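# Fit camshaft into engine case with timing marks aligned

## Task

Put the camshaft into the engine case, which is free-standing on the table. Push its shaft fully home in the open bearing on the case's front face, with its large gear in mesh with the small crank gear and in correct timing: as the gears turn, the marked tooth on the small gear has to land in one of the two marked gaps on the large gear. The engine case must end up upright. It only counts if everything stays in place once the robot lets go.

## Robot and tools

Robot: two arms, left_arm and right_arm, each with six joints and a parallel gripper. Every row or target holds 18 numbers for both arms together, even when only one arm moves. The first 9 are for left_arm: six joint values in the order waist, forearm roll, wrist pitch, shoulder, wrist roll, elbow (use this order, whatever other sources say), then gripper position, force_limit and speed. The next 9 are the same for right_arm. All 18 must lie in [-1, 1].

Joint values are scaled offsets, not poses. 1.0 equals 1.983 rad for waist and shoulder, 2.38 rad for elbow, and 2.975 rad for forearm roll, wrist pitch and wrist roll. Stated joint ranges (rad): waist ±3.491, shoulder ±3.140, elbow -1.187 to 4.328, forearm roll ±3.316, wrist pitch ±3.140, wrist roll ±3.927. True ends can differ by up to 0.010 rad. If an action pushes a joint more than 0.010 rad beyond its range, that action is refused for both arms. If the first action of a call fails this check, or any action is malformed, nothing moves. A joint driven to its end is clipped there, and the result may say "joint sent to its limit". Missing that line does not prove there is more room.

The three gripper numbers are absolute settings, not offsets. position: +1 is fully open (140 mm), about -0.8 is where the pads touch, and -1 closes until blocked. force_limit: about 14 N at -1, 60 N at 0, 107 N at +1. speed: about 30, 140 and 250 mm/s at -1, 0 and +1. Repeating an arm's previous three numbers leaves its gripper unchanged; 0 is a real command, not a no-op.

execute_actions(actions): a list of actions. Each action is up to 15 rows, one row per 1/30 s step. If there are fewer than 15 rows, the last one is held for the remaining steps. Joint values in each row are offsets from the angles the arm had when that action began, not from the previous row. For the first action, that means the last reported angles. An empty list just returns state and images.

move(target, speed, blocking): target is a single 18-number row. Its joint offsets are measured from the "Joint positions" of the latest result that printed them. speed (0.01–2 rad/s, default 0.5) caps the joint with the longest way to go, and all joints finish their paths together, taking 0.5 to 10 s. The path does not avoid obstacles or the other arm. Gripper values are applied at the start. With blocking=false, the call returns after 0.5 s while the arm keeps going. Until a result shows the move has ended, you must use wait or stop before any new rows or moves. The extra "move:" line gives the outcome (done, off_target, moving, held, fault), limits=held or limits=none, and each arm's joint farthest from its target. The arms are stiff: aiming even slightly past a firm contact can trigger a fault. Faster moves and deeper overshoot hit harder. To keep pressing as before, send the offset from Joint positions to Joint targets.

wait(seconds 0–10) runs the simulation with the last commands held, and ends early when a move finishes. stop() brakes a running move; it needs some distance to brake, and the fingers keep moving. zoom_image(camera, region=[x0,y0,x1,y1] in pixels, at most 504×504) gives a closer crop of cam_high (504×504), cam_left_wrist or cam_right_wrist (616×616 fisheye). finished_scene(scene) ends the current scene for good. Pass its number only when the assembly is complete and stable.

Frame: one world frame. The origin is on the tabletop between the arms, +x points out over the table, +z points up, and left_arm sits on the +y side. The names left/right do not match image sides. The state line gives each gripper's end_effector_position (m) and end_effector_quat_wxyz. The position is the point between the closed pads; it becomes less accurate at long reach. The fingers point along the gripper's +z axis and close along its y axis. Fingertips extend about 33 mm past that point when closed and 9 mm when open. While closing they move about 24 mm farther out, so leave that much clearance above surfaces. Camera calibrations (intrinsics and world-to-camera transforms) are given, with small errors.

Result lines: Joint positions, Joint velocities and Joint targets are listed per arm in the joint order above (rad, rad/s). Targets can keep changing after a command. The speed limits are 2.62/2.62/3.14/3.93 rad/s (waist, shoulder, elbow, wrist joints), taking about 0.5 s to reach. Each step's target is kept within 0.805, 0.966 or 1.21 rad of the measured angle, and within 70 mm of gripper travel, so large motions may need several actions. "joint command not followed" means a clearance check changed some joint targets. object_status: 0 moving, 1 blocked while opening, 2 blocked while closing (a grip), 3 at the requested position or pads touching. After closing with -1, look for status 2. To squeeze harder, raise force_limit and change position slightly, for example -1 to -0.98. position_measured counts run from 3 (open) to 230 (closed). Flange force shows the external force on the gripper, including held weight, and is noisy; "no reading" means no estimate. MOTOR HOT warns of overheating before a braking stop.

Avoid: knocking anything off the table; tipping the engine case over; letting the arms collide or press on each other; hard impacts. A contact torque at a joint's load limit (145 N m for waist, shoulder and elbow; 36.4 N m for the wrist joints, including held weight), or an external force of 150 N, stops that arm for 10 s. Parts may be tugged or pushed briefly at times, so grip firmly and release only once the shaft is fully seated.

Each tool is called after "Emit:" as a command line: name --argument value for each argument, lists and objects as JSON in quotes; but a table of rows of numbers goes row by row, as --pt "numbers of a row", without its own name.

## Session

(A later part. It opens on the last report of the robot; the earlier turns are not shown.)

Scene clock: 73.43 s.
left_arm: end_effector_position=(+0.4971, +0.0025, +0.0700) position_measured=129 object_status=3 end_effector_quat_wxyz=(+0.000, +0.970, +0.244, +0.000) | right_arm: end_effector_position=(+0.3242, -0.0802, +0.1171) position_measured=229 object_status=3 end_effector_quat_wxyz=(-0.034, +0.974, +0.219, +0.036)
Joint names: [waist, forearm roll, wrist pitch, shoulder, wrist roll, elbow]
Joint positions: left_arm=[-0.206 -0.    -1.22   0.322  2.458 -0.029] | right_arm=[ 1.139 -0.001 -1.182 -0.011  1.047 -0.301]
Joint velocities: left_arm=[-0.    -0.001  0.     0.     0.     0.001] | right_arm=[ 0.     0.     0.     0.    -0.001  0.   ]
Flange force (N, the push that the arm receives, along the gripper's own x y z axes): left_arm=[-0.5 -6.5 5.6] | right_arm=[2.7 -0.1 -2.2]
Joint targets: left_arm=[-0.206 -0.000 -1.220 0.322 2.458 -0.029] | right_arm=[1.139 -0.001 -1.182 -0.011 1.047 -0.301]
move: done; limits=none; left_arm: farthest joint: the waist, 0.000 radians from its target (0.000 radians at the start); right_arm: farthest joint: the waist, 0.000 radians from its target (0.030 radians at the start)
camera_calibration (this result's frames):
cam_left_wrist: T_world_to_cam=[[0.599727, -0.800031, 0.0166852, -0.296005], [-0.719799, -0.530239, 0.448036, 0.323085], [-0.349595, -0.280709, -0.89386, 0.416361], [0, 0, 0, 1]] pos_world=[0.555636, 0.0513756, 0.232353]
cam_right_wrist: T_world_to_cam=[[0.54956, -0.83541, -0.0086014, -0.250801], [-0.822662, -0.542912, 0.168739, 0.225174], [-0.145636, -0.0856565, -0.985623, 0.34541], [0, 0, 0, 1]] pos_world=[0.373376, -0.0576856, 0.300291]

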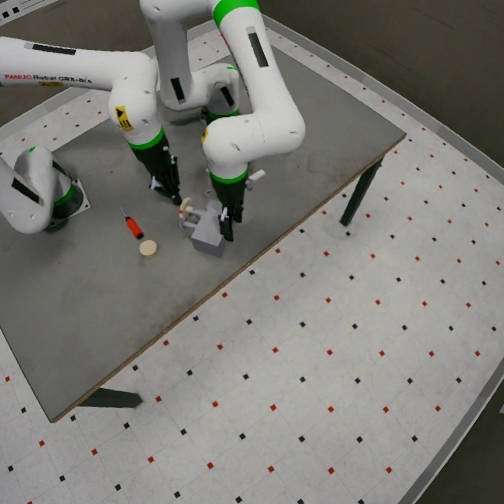

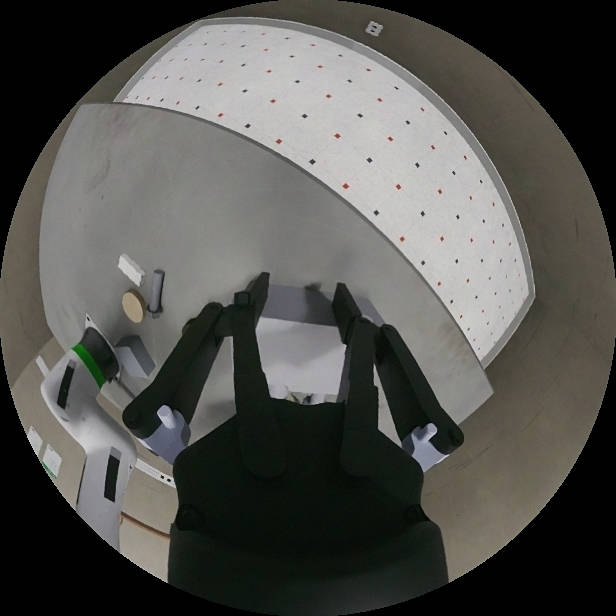

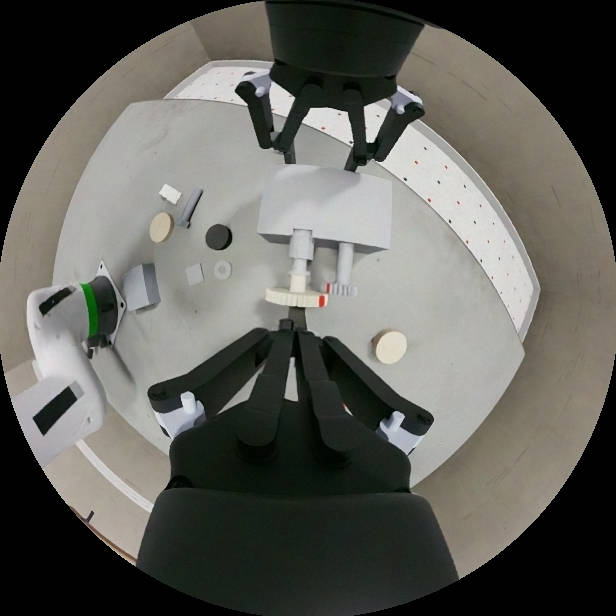

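Emit:
move --target '[0,0,0,0,0,0,0,0,0,0,0,-0.0292,-0.0141,0,0.0248,-0.8,0.3,0]' --speed 0.1

Emit:
move --target '[0,0,0,0,0,0,0,0,0,-0.0019,0,-0.0335,0.0729,-0.52,0.0611,-0.5,-1,0]' --speed 1

Emit:
move --target '[0,0,0,0,0,0,0,0,0,0,0,0.0243,0.009,0,-0.0228,-0.5,-1,0]' --speed 0.06

Emit:
zoom_image --camera "cam_right_wrist" --region '[230,230,360,340]'

Scene clock: 74.87 s.
left_arm: end_effector_position=(+0.4971, +0.0025, +0.0700) position_measured=129 object_status=3 end_effector_quat_wxyz=(+0.000, +0.970, +0.244, +0.000) | right_arm: end_effector_position=(+0.3229, -0.0821, +0.1531) position_measured=229 object_status=3 end_effector_quat_wxyz=(-0.034, +0.974, +0.219, +0.036)
Joint names: [waist, forearm roll, wrist pitch, shoulder, wrist roll, elbow]
Joint positions: left_arm=[-0.206 -0.    -1.22   0.322  2.458 -0.029] | right_arm=[ 1.139 -0.001 -1.269 -0.038  1.047 -0.242]
Joint velocities: left_arm=[-0.     0.001  0.001  0.     0.    -0.001] | right_arm=[ 0.     0.002 -0.    -0.     0.     0.   ]
Flange force (N, the push that the arm receives, along the gripper's own x y z axes): left_arm=[0.8 -4.6 4.7] | right_arm=[5.8 0.4 -1.8]
Joint targets: left_arm=[-0.206 -0.000 -1.220 0.322 2.458 -0.029] | right_arm=[1.139 -0.001 -1.269 -0.038 1.047 -0.242]
move: done; limits=none; left_arm: farthest joint: the waist, 0.000 radians from its target (0.000 radians at the start); right_arm: farthest joint: the shoulder, 0.001 radians from its target (0.028 radians at the start)
camera_calibration (this result's frames):
cam_left_wrist: T_world_to_cam=[[0.599727, -0.800031, 0.0166852, -0.296005], [-0.719799, -0.530239, 0.448036, 0.323085], [-0.349595, -0.280709, -0.89386, 0.416361], [0, 0, 0, 1]] pos_world=[0.555636, 0.0513756, 0.232353]
cam_right_wrist: T_world_to_cam=[[0.549615, -0.835373, -0.00865355, -0.251353], [-0.822633, -0.54298, 0.168661, 0.217006], [-0.145594, -0.08558, -0.985636, 0.380506], [0, 0, 0, 1]] pos_world=[0.372063, -0.0595801, 0.336265]

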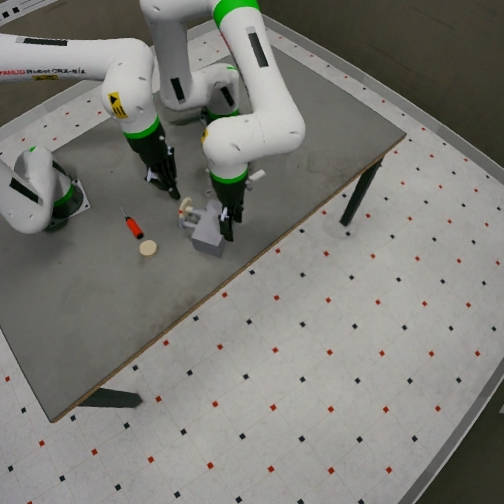

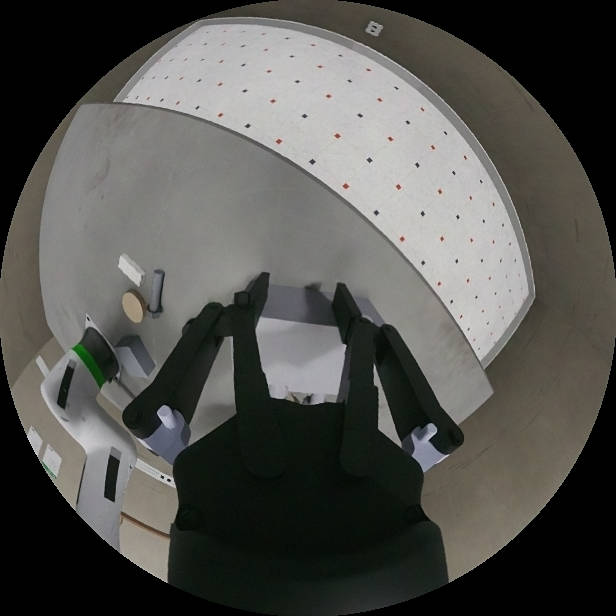

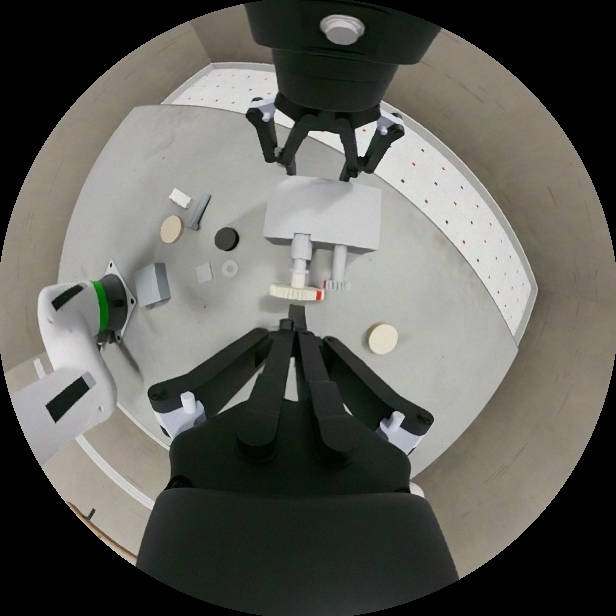

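Scene clock: 76.93 s.
left_arm: end_effector_position=(+0.4971, +0.0025, +0.0700) position_measured=129 object_status=3 end_effector_quat_wxyz=(+0.000, +0.970, +0.244, +0.000) | right_arm: end_effector_position=(+0.3377, -0.0637, +0.1497) position_measured=192 object_status=3 end_effector_quat_wxyz=(-0.000, +0.850, -0.526, -0.000)
Joint names: [waist, forearm roll, wrist pitch, shoulder, wrist roll, elbow]
Joint positions: left_arm=[-0.206 -0.    -1.22   0.322  2.458 -0.029] | right_arm=[ 1.136 -0.001 -1.368  0.106 -0.5   -0.096]
Joint velocities: left_arm=[-0.001 -0.    -0.001 -0.    -0.001  0.001] | right_arm=[-0.     0.001  0.     0.     0.    -0.   ]
Flange force (N, the push that the arm receives, along the gripper's own x y z axes): left_arm=[-1.2 -2.9 5.8] | right_arm=[0.7 -1.9 -1.1]
Joint targets: left_arm=[-0.206 -0.000 -1.220 0.322 2.458 -0.029] | right_arm=[1.136 -0.001 -1.368 0.106 -0.500 -0.096]
move: done; limits=none; left_arm: farthest joint: the waist, 0.000 radians from its target (0.000 radians at the start); right_arm: farthest joint: the waist, 0.000 radians from its target (0.004 radians at the start)
camera_calibration (this result's frames):
cam_left_wrist: T_world_to_cam=[[0.599727, -0.800031, 0.016685, -0.296005], [-0.719799, -0.530239, 0.448036, 0.323085], [-0.349595, -0.280709, -0.89386, 0.416361], [0, 0, 0, 1]] pos_world=[0.555636, 0.0513756, 0.232353]
cam_right_wrist: T_world_to_cam=[[-0.823278, -0.56688, 0.029344, 0.230935], [-0.541522, 0.799849, 0.258835, 0.21686], [-0.170199, 0.197203, -0.965476, 0.404191], [0, 0, 0, 1]] pos_world=[0.376351, -0.122251, 0.327329]

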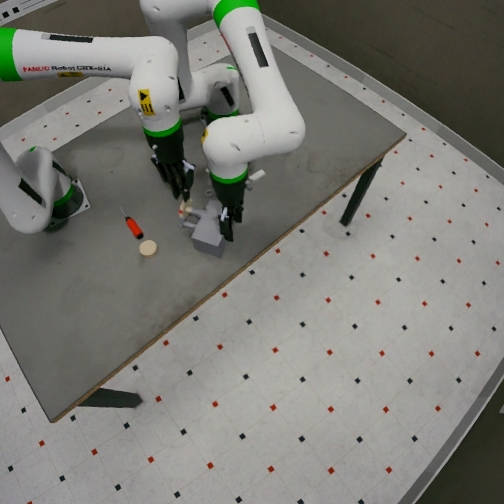

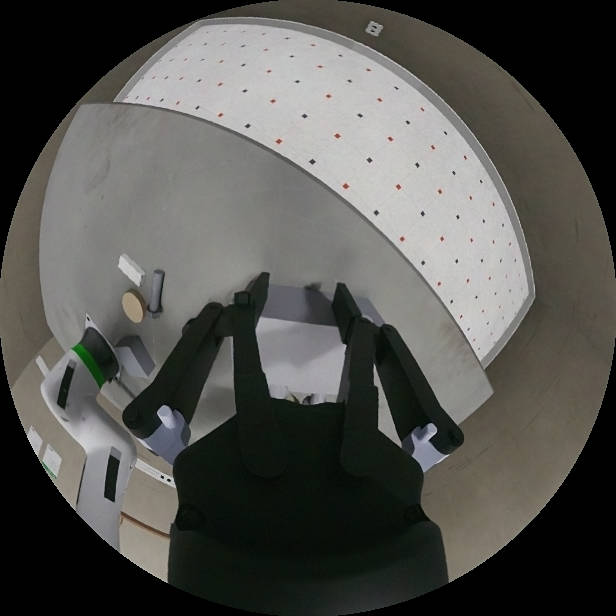

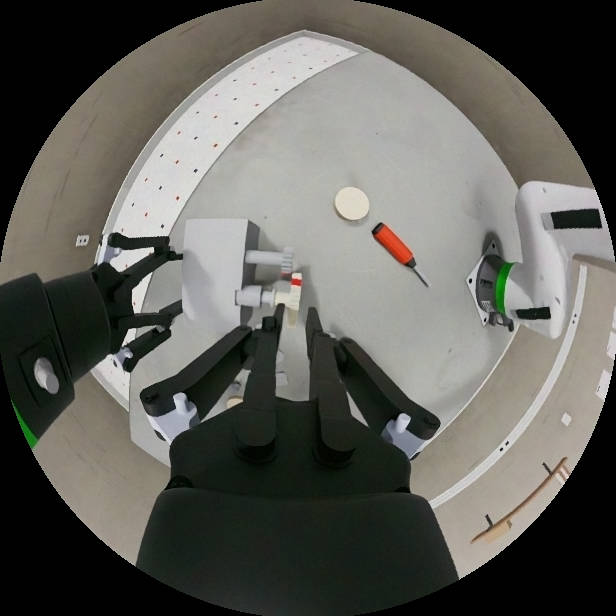

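Scene clock: 78.40 s.
left_arm: end_effector_position=(+0.4971, +0.0025, +0.0700) position_measured=129 object_status=3 end_effector_quat_wxyz=(+0.000, +0.970, +0.244, +0.000) | right_arm: end_effector_position=(+0.3377, -0.0637, +0.1187) position_measured=192 object_status=3 end_effector_quat_wxyz=(-0.000, +0.850, -0.526, -0.000)
Joint names: [waist, forearm roll, wrist pitch, shoulder, wrist roll, elbow]
Joint positions: left_arm=[-0.206 -0.    -1.22   0.322  2.458 -0.029] | right_arm=[ 1.136 -0.001 -1.296  0.124 -0.5   -0.15 ]
Joint velocities: left_arm=[-0.001 -0.     0.    -0.     0.001 -0.001] | right_arm=[-0.    -0.    -0.    -0.     0.001 -0.   ]
Flange force (N, the push that the arm receives, along the gripper's own x y z axes): left_arm=[0.4 -2.7 6.4] | right_arm=[-0.4 -2.1 -1.5]
Joint targets: left_arm=[-0.206 -0.000 -1.220 0.322 2.458 -0.029] | right_arm=[1.136 -0.001 -1.296 0.124 -0.500 -0.150]
move: done; limits=none; left_arm: farthest joint: the waist, 0.000 radians from its target (0.000 radians at the start); right_arm: farthest joint: the waist, 0.000 radians from its target (0.000 radians at the start)
camera_calibration (this result's frames):
cam_left_wrist: T_world_to_cam=[[0.599727, -0.800031, 0.0166851, -0.296005], [-0.719799, -0.530239, 0.448036, 0.323085], [-0.349595, -0.280709, -0.89386, 0.416361], [0, 0, 0, 1]] pos_world=[0.555636, 0.0513756, 0.232353]
cam_right_wrist: T_world_to_cam=[[-0.82332, -0.566828, 0.0291603, 0.231894], [-0.541499, 0.799847, 0.258888, 0.224861], [-0.170069, 0.197357, -0.965467, 0.374267], [0, 0, 0, 1]] pos_world=[0.376336, -0.122275, 0.296367]

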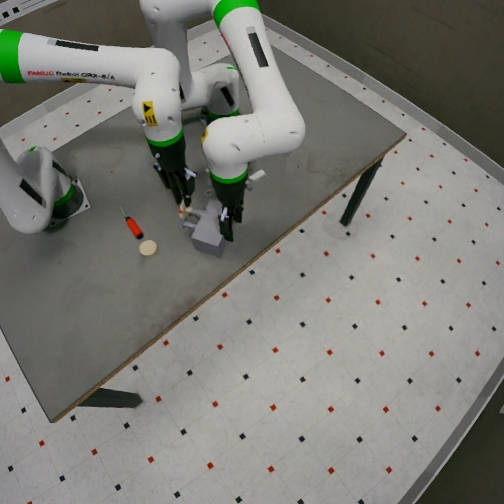

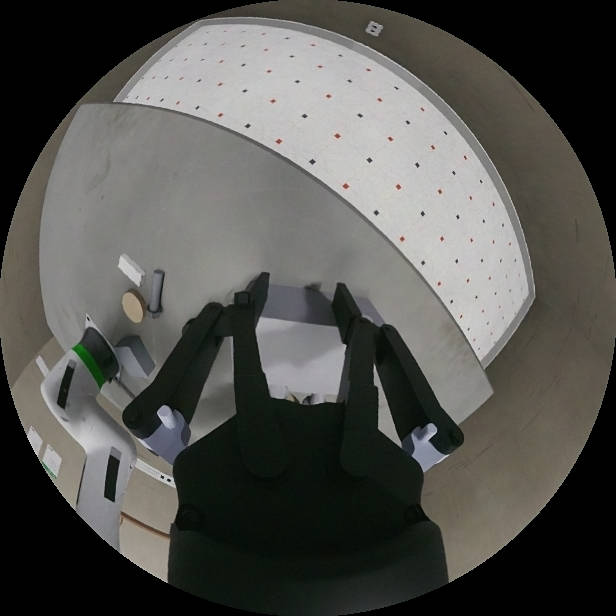

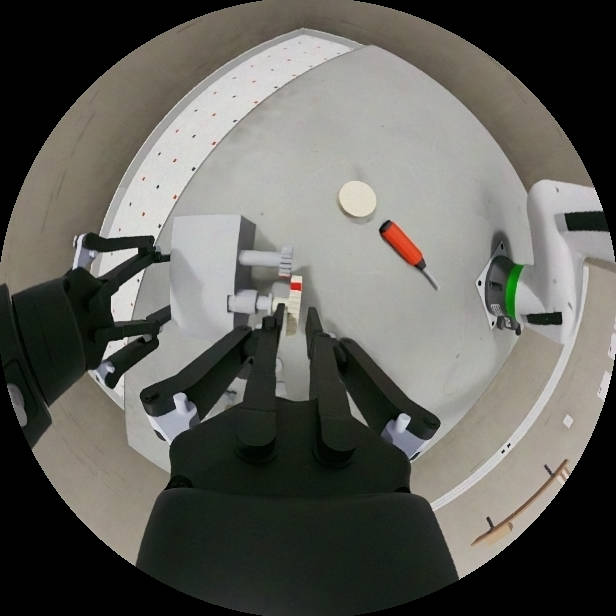

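Region (230, 230, 360, 340) of cam_right_wrist's 616x616 image, scaled by 3.877, with more detail than that image has; it fills the top 426 rows of this view, and the rest is white.

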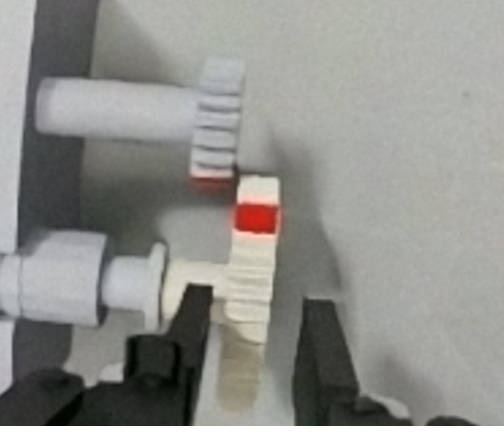

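Emit:
move --target '[0,0,0,0,0,0,0,0,0,-0.0016,0,-0.0003,0.0036,0.001,0.0034,-0.5,-1,0]' --speed 0.02

Emit:
move --target '[0,0,0,0,0,0,0,0,0,0,0,0,0,0,0,-1,-1,-1]'

Emit:
move --target '[0,0,0,0,0,0,0,0,0,-0.0153,0,0.0003,-0.0043,0.0102,-0.004,-1,-1,-1]' --speed 0.015

Emit:
zoom_image --camera "cam_right_wrist" --region '[250,250,340,320]'

Scene clock: 79.37 s.
left_arm: end_effector_position=(+0.4971, +0.0025, +0.0700) position_measured=129 object_status=3 end_effector_quat_wxyz=(+0.000, +0.970, +0.244, +0.000) | right_arm: end_effector_position=(+0.3405, -0.0624, +0.1187) position_measured=192 object_status=3 end_effector_quat_wxyz=(-0.000, +0.850, -0.526, -0.000)
Joint names: [waist, forearm roll, wrist pitch, shoulder, wrist roll, elbow]
Joint positions: left_arm=[-0.206 -0.    -1.22   0.322  2.458 -0.029] | right_arm=[ 1.132 -0.001 -1.297  0.131 -0.497 -0.142]
Joint velocities: left_arm=[ 0.001  0.     0.001  0.    -0.001  0.001] | right_arm=[ 0.  0. -0.  0. -0.  0.]
Flange force (N, the push that the arm receives, along the gripper's own x y z axes): left_arm=[1.6 -5.0 5.3] | right_arm=[1.6 -2.8 -1.4]
Joint targets: left_arm=[-0.206 -0.000 -1.220 0.322 2.458 -0.029] | right_arm=[1.132 -0.001 -1.297 0.131 -0.497 -0.142]
move: done; limits=none; left_arm: farthest joint: the waist, 0.000 radians from its target (0.000 radians at the start); right_arm: farthest joint: the waist, 0.000 radians from its target (0.003 radians at the start)
camera_calibration (this result's frames):
cam_left_wrist: T_world_to_cam=[[0.599727, -0.800031, 0.0166852, -0.296005], [-0.719799, -0.530239, 0.448036, 0.323085], [-0.349595, -0.280709, -0.89386, 0.416361], [0, 0, 0, 1]] pos_world=[0.555636, 0.0513756, 0.232353]
cam_right_wrist: T_world_to_cam=[[-0.823432, -0.566668, 0.0290858, 0.23493], [-0.541354, 0.799937, 0.258914, 0.225234], [-0.169985, 0.197452, -0.965462, 0.37447], [0, 0, 0, 1]] pos_world=[0.379034, -0.120985, 0.296387]

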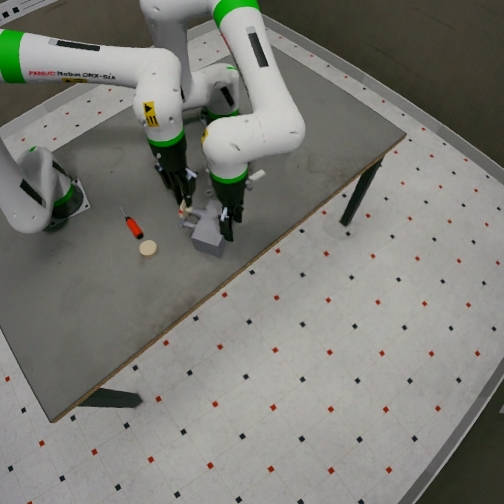

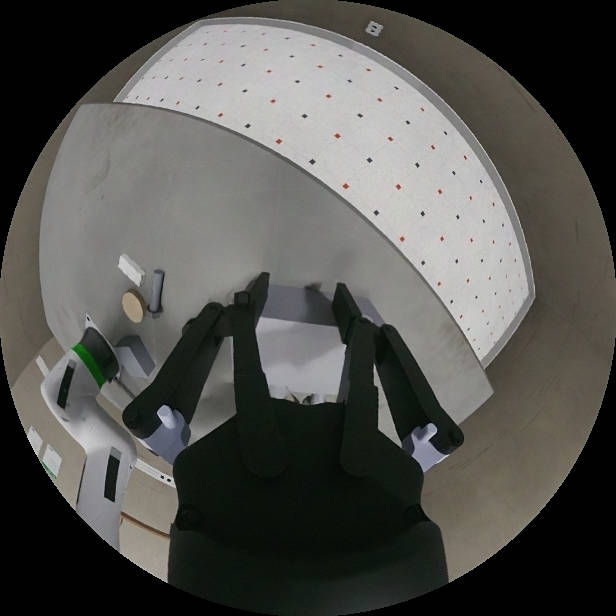

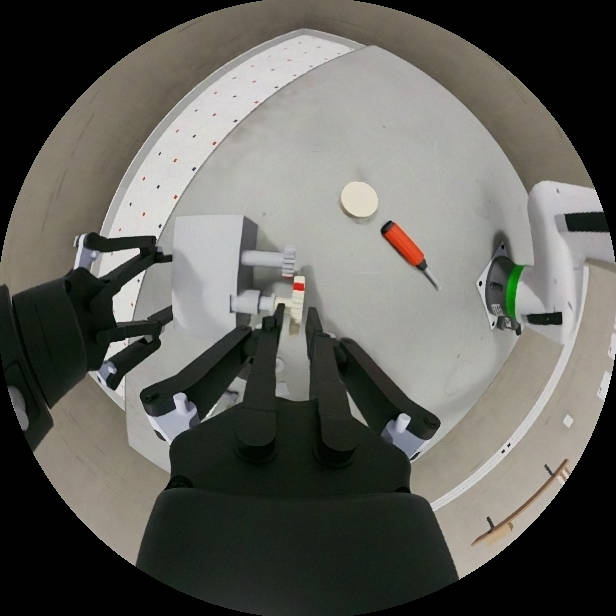

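Scene clock: 80.00 s.
left_arm: end_effector_position=(+0.4971, +0.0025, +0.0700) position_measured=129 object_status=3 end_effector_quat_wxyz=(+0.000, +0.970, +0.244, +0.000) | right_arm: end_effector_position=(+0.3405, -0.0624, +0.1187) position_measured=212 object_status=0 end_effector_quat_wxyz=(-0.000, +0.850, -0.526, -0.000)
Joint names: [waist, forearm roll, wrist pitch, shoulder, wrist roll, elbow]
Joint positions: left_arm=[-0.206 -0.    -1.22   0.322  2.458 -0.029] | right_arm=[ 1.132 -0.001 -1.297  0.131 -0.497 -0.142]
Joint velocities: left_arm=[ 0.    -0.001 -0.001 -0.    -0.001  0.001] | right_arm=[ 0.    -0.001 -0.    -0.    -0.    -0.   ]
Flange force (N, the push that the arm receives, along the gripper's own x y z axes): left_arm=[-1.0 -8.9 6.1] | right_arm=[-1.5 1.2 -2.7]
Joint targets: left_arm=[-0.206 -0.000 -1.220 0.322 2.458 -0.029] | right_arm=[1.132 -0.001 -1.297 0.131 -0.497 -0.142]
move: done; limits=none; left_arm: farthest joint: the waist, 0.000 radians from its target (0.000 radians at the start); right_arm: farthest joint: the waist, 0.000 radians from its target (0.000 radians at the start)
camera_calibration (this result's frames):
cam_left_wrist: T_world_to_cam=[[0.599727, -0.800031, 0.0166852, -0.296005], [-0.719799, -0.530239, 0.448036, 0.323085], [-0.349595, -0.280709, -0.89386, 0.416361], [0, 0, 0, 1]] pos_world=[0.555636, 0.0513755, 0.232353]
cam_right_wrist: T_world_to_cam=[[-0.823415, -0.566694, 0.0290847, 0.234927], [-0.541379, 0.79992, 0.258915, 0.225237], [-0.169991, 0.197448, -0.965462, 0.374482], [0, 0, 0, 1]] pos_world=[0.379039, -0.120981, 0.296398]

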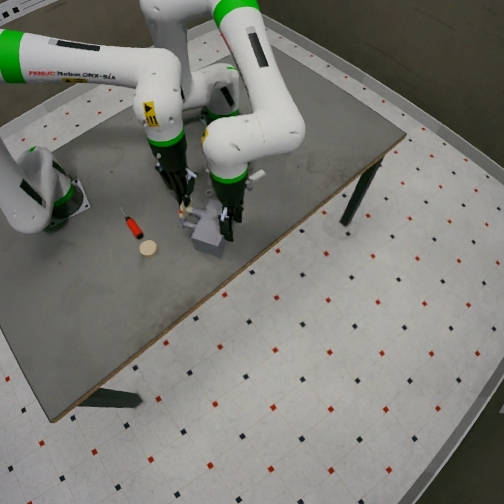

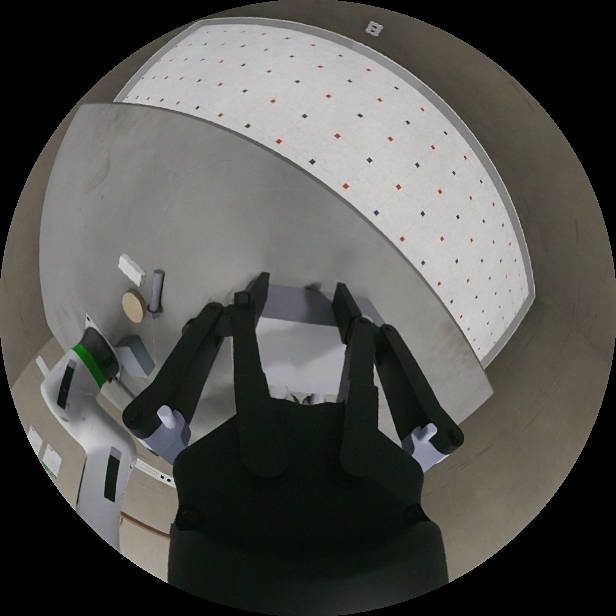

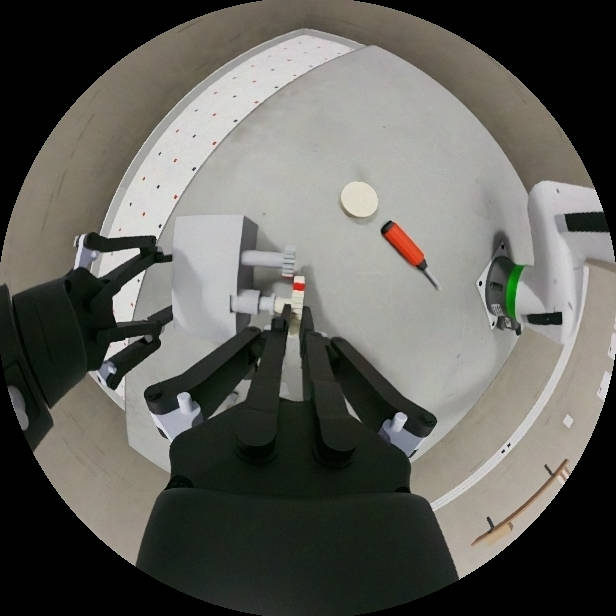

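Scene clock: 82.23 s.
left_arm: end_effector_position=(+0.4971, +0.0025, +0.0700) position_measured=129 object_status=3 end_effector_quat_wxyz=(+0.000, +0.970, +0.244, +0.000) | right_arm: end_effector_position=(+0.3475, -0.0768, +0.1188) position_measured=212 object_status=2 end_effector_quat_wxyz=(-0.000, +0.850, -0.526, -0.000)
Joint names: [waist, forearm roll, wrist pitch, shoulder, wrist roll, elbow]
Joint positions: left_arm=[-0.206 -0.    -1.22   0.322  2.458 -0.029] | right_arm=[ 1.102 -0.001 -1.296  0.123 -0.467 -0.152]
Joint velocities: left_arm=[ 0.    -0.001 -0.     0.001 -0.     0.   ] | right_arm=[-0.     0.001 -0.001  0.    -0.    -0.   ]
Flange force (N, the push that the arm receives, along the gripper's own x y z axes): left_arm=[17.8 2.1 4.1] | right_arm=[-12.5 7.0 -9.1]
Joint targets: left_arm=[-0.206 -0.000 -1.220 0.322 2.458 -0.029] | right_arm=[1.102 -0.001 -1.296 0.123 -0.467 -0.152]
move: done; limits=none; left_arm: farthest joint: the waist, 0.000 radians from its target (0.000 radians at the start); right_arm: farthest joint: the waist, 0.000 radians from its target (0.031 radians at the start)
camera_calibration (this result's frames):
cam_left_wrist: T_world_to_cam=[[0.599717, -0.800038, 0.0166765, -0.295996], [-0.719814, -0.530242, 0.448008, 0.323105], [-0.349581, -0.280682, -0.893874, 0.416358], [0, 0, 0, 1]] pos_world=[0.55564, 0.0513801, 0.232355]
cam_right_wrist: T_world_to_cam=[[-0.823437, -0.566658, 0.0291668, 0.232535], [-0.541335, 0.799964, 0.258871, 0.240577], [-0.170024, 0.197375, -0.965471, 0.378549], [0, 0, 0, 1]] pos_world=[0.386073, -0.135402, 0.296417]

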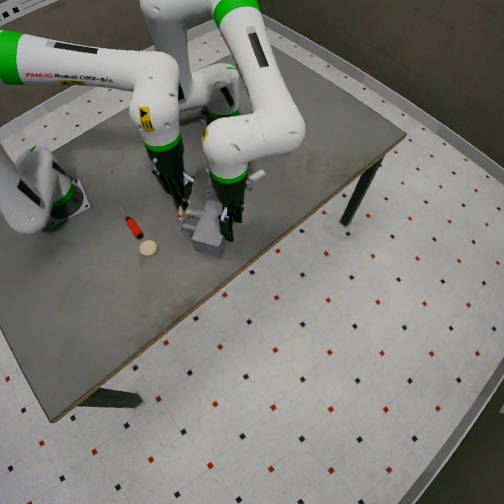

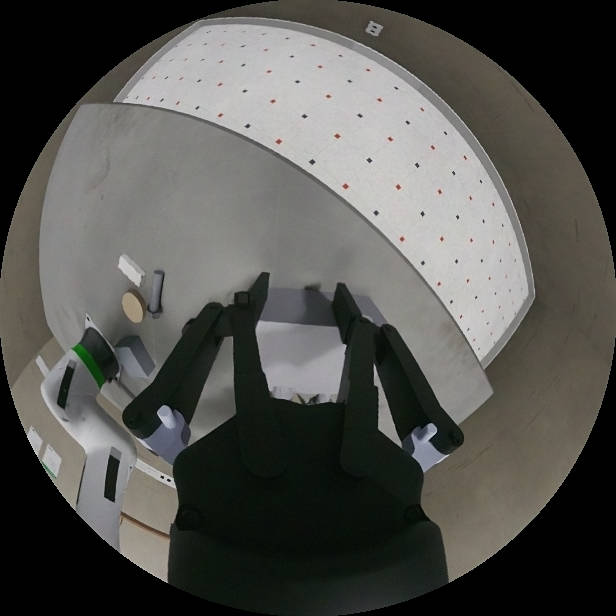

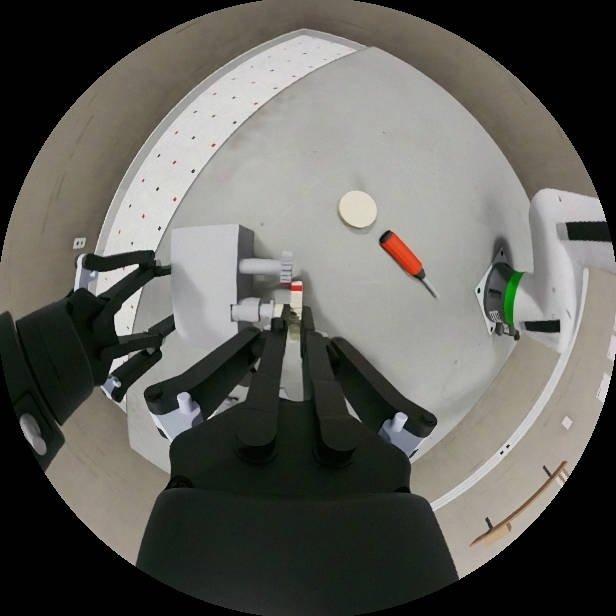

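Region (250, 250, 340, 320) of cam_right_wrist's 616x616 image, scaled by 5.600, with more detail than that image has.

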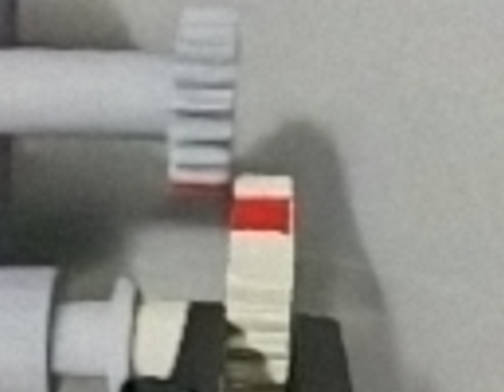

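Emit:
move --target '[0,0,0,0,0,0,0,0,0,0,0,0,0,0,0,-0.55,-1,0]'

Emit:
move --target '[0,0,0,0,0,0,0,0,0,0.004,0,-0.0032,-0.0008,0.018,0.0033,-0.55,-1,0]' --speed 0.06

Emit:
move --target '[0,0,0,0,0,0,0,0,0,0,0,0,0,0,0,-1,-1,-1]'

Emit:
move --target '[0,0,0,0,0,0,0,0,0,-0.01,0,0.0002,-0.0018,0.0067,-0.0017,-1,-1,-1]' --speed 0.015

Emit:
zoom_image --camera "cam_right_wrist" --region '[250,250,340,320]'

Scene clock: 83.17 s.
left_arm: end_effector_position=(+0.4971, +0.0025, +0.0700) position_measured=129 object_status=3 end_effector_quat_wxyz=(+0.000, +0.970, +0.244, +0.000) | right_arm: end_effector_position=(+0.3476, -0.0768, +0.1188) position_measured=199 object_status=3 end_effector_quat_wxyz=(-0.000, +0.850, -0.527, -0.000)
Joint names: [waist, forearm roll, wrist pitch, shoulder, wrist roll, elbow]
Joint positions: left_arm=[-0.206 -0.    -1.22   0.322  2.458 -0.029] | right_arm=[ 1.102 -0.001 -1.296  0.123 -0.467 -0.152]
Joint velocities: left_arm=[-0.     0.     0.001 -0.    -0.    -0.001] | right_arm=[ 0.001  0.001 -0.001  0.     0.     0.   ]
Flange force (N, the push that the arm receives, along the gripper's own x y z axes): left_arm=[2.6 -3.3 5.1] | right_arm=[0.6 -2.3 -2.4]
Joint targets: left_arm=[-0.206 -0.000 -1.220 0.322 2.458 -0.029] | right_arm=[1.102 -0.001 -1.296 0.123 -0.467 -0.152]
move: done; limits=none; left_arm: farthest joint: the waist, 0.000 radians from its target (0.000 radians at the start); right_arm: farthest joint: the waist, 0.000 radians from its target (0.000 radians at the start)
camera_calibration (this result's frames):
cam_left_wrist: T_world_to_cam=[[0.599717, -0.800038, 0.0166651, -0.29599], [-0.719809, -0.530244, 0.448014, 0.323101], [-0.349592, -0.280677, -0.893871, 0.41636], [0, 0, 0, 1]] pos_world=[0.555637, 0.0513814, 0.232351]
cam_right_wrist: T_world_to_cam=[[-0.823498, -0.566578, 0.0290084, 0.23264], [-0.541279, 0.799984, 0.258924, 0.240582], [-0.169907, 0.197522, -0.965462, 0.378528], [0, 0, 0, 1]] pos_world=[0.386115, -0.135421, 0.296413]

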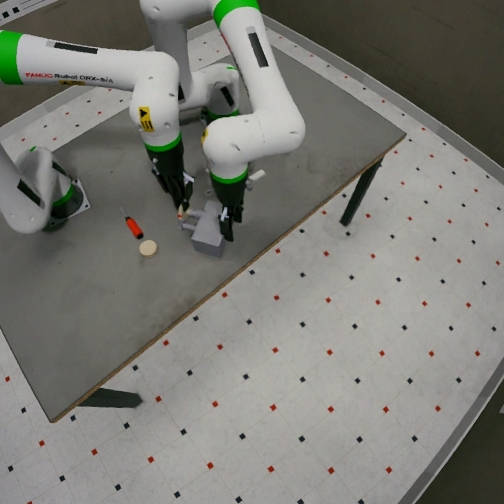

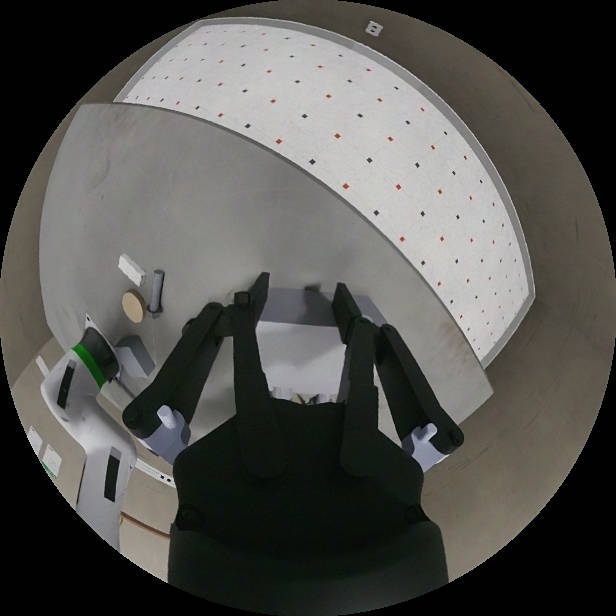

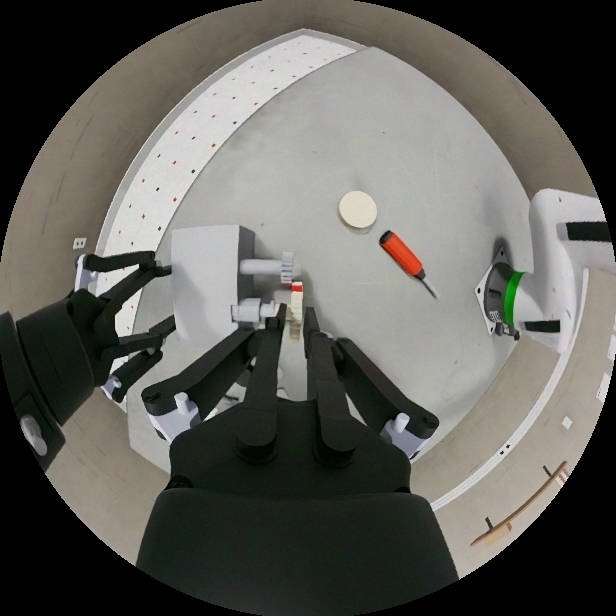

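Scene clock: 84.33 s.
left_arm: end_effector_position=(+0.4971, +0.0025, +0.0700) position_measured=129 object_status=3 end_effector_quat_wxyz=(+0.000, +0.970, +0.244, +0.000) | right_arm: end_effector_position=(+0.3455, -0.0734, +0.1227) position_measured=199 object_status=3 end_effector_quat_wxyz=(-0.000, +0.866, -0.500, -0.000)
Joint names: [waist, forearm roll, wrist pitch, shoulder, wrist roll, elbow]
Joint positions: left_arm=[-0.206 -0.    -1.22   0.322  2.458 -0.029] | right_arm=[ 1.11  -0.001 -1.305  0.121 -0.413 -0.144]
Joint velocities: left_arm=[-0.002  0.001  0.    -0.003  0.     0.001] | right_arm=[-0.001 -0.001 -0.    -0.    -0.     0.   ]
Flange force (N, the push that the arm receives, along the gripper's own x y z axes): left_arm=[5.3 -2.6 3.5] | right_arm=[1.5 -1.6 -1.8]
Joint targets: left_arm=[-0.206 -0.000 -1.220 0.322 2.458 -0.029] | right_arm=[1.110 -0.001 -1.305 0.121 -0.413 -0.144]
move: done; limits=none; left_arm: farthest joint: the waist, 0.000 radians from its target (0.000 radians at the start); right_arm: farthest joint: the waist, 0.000 radians from its target (0.008 radians at the start)
camera_calibration (this result's frames):
cam_left_wrist: T_world_to_cam=[[0.599717, -0.800038, 0.0166673, -0.295991], [-0.71981, -0.530244, 0.448013, 0.323101], [-0.349589, -0.280678, -0.893872, 0.41636], [0, 0, 0, 1]] pos_world=[0.555638, 0.0513811, 0.232352]
cam_right_wrist: T_world_to_cam=[[-0.787129, -0.616105, 0.0290371, 0.216482], [-0.589409, 0.765224, 0.258899, 0.249806], [-0.181729, 0.186672, -0.965468, 0.384648], [0, 0, 0, 1]] pos_world=[0.387539, -0.129585, 0.300405]

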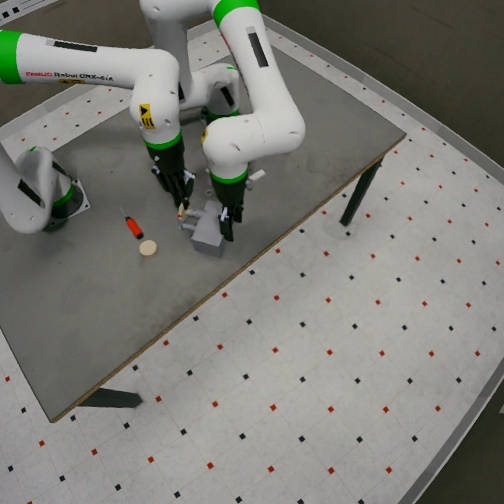

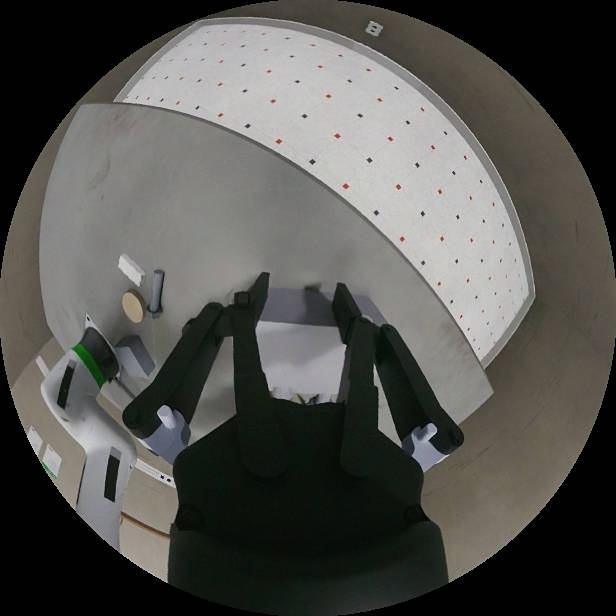

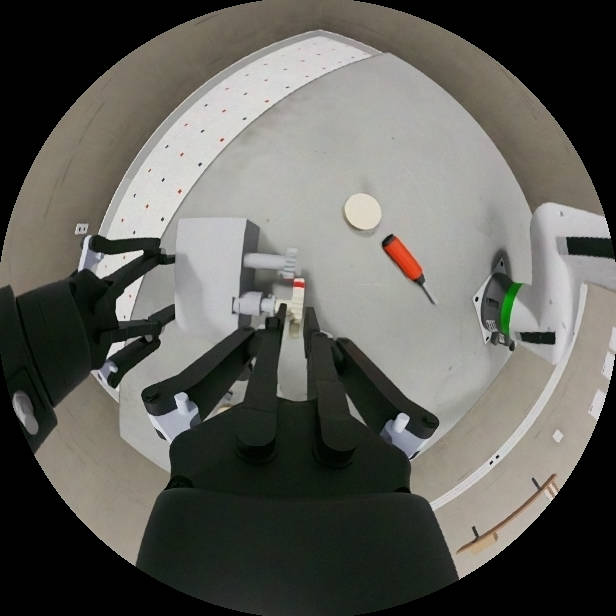

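Scene clock: 84.83 s.
left_arm: end_effector_position=(+0.4971, +0.0025, +0.0700) position_measured=129 object_status=3 end_effector_quat_wxyz=(+0.000, +0.970, +0.244, +0.000) | right_arm: end_effector_position=(+0.3454, -0.0734, +0.1228) position_measured=213 object_status=0 end_effector_quat_wxyz=(-0.000, +0.866, -0.500, -0.000)
Joint names: [waist, forearm roll, wrist pitch, shoulder, wrist roll, elbow]
Joint positions: left_arm=[-0.206 -0.    -1.22   0.322  2.458 -0.029] | right_arm=[ 1.11  -0.001 -1.305  0.121 -0.413 -0.144]
Joint velocities: left_arm=[ 0.002  0.     0.002 -0.    -0.    -0.001] | right_arm=[-0.    -0.001 -0.003 -0.    -0.     0.   ]
Flange force (N, the push that the arm receives, along the gripper's own x y z axes): left_arm=[4.2 -5.5 5.9] | right_arm=[-1.3 -2.9 -2.8]
Joint targets: left_arm=[-0.206 -0.000 -1.220 0.322 2.458 -0.029] | right_arm=[1.110 -0.001 -1.305 0.121 -0.413 -0.144]
move: done; limits=none; left_arm: farthest joint: the waist, 0.000 radians from its target (0.000 radians at the start); right_arm: farthest joint: the waist, 0.000 radians from its target (0.000 radians at the start)
camera_calibration (this result's frames):
cam_left_wrist: T_world_to_cam=[[0.599717, -0.800038, 0.0166672, -0.295991], [-0.71981, -0.530244, 0.448013, 0.323101], [-0.34959, -0.280678, -0.893872, 0.41636], [0, 0, 0, 1]] pos_world=[0.555638, 0.0513811, 0.232352]
cam_right_wrist: T_world_to_cam=[[-0.787097, -0.616146, 0.029034, 0.216468], [-0.589449, 0.765193, 0.2589, 0.249801], [-0.181737, 0.186665, -0.965468, 0.384664], [0, 0, 0, 1]] pos_world=[0.387534, -0.129573, 0.300422]

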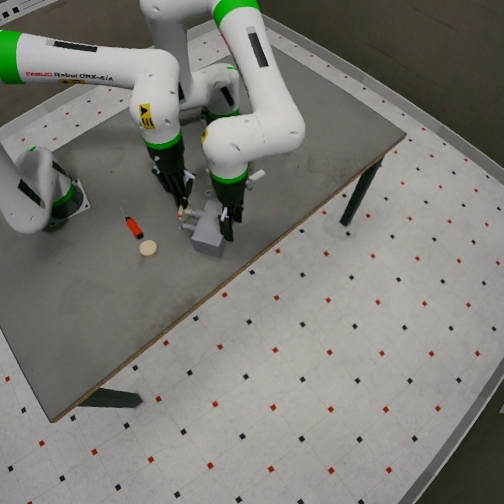

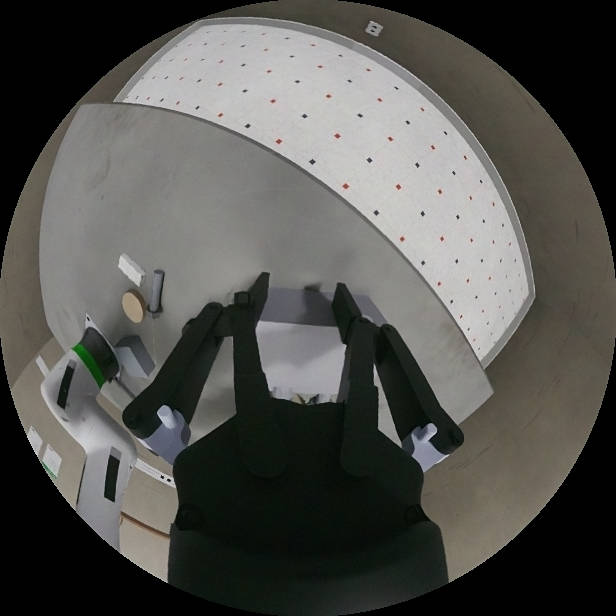

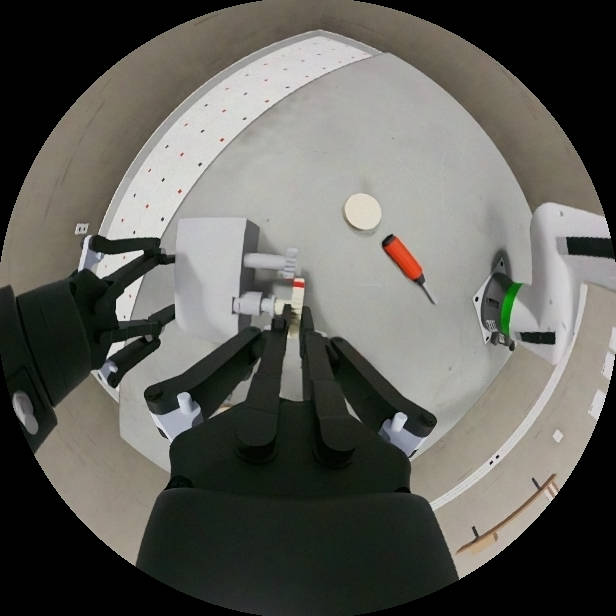

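Scene clock: 86.37 s.
left_arm: end_effector_position=(+0.4971, +0.0025, +0.0700) position_measured=129 object_status=3 end_effector_quat_wxyz=(+0.000, +0.970, +0.244, +0.000) | right_arm: end_effector_position=(+0.3504, -0.0822, +0.1227) position_measured=213 object_status=2 end_effector_quat_wxyz=(-0.000, +0.866, -0.500, -0.000)
Joint names: [waist, forearm roll, wrist pitch, shoulder, wrist roll, elbow]
Joint positions: left_arm=[-0.206 -0.    -1.22   0.322  2.458 -0.029] | right_arm=[ 1.09  -0.001 -1.305  0.117 -0.393 -0.148]
Joint velocities: left_arm=[ 0.     0.     0.     0.002  0.    -0.001] | right_arm=[-0.    -0.002  0.001 -0.     0.    -0.   ]
Flange force (N, the push that the arm receives, along the gripper's own x y z axes): left_arm=[2.8 -8.0 4.1] | right_arm=[-4.5 -2.5 0.3]
Joint targets: left_arm=[-0.206 -0.000 -1.220 0.322 2.458 -0.029] | right_arm=[1.090 -0.001 -1.305 0.117 -0.393 -0.148]
move: done; limits=none; left_arm: farthest joint: the waist, 0.000 radians from its target (0.000 radians at the start); right_arm: farthest joint: the waist, 0.000 radians from its target (0.020 radians at the start)
camera_calibration (this result's frames):
cam_left_wrist: T_world_to_cam=[[0.599717, -0.800038, 0.0166675, -0.295991], [-0.71981, -0.530244, 0.448013, 0.323101], [-0.349589, -0.280678, -0.893872, 0.41636], [0, 0, 0, 1]] pos_world=[0.555638, 0.0513811, 0.232352]
cam_right_wrist: T_world_to_cam=[[-0.787034, -0.616232, 0.0289061, 0.214948], [-0.589555, 0.765108, 0.25891, 0.259444], [-0.181665, 0.186729, -0.965469, 0.387153], [0, 0, 0, 1]] pos_world=[0.39246, -0.138338, 0.300399]

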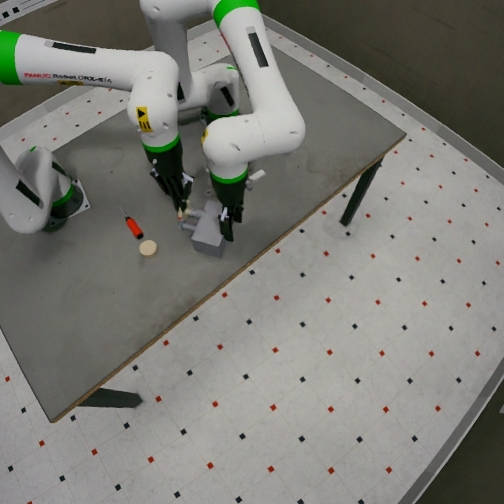

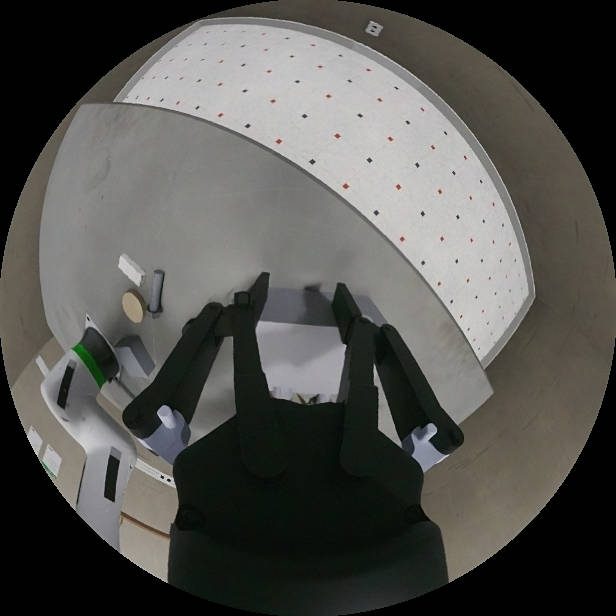

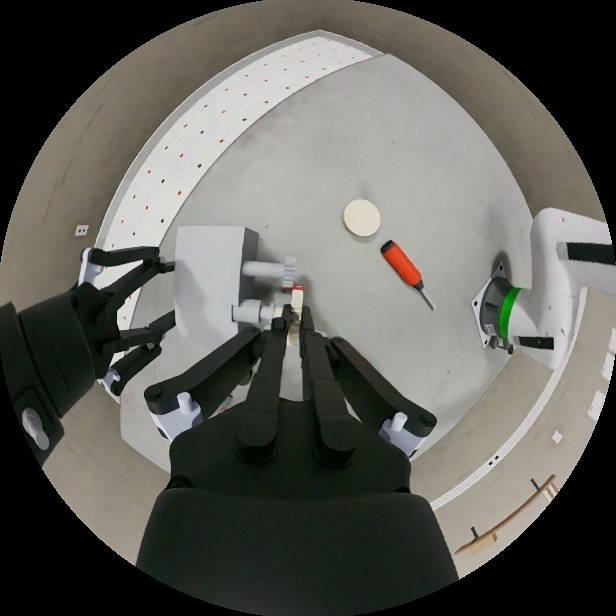

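Region (250, 250, 340, 320) of cam_right_wrist's 616x616 image, scaled by 5.600, with more detail than that image has.

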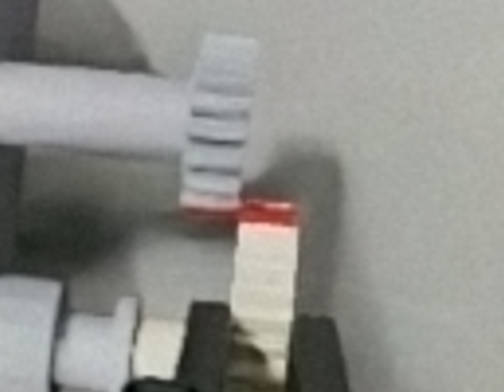

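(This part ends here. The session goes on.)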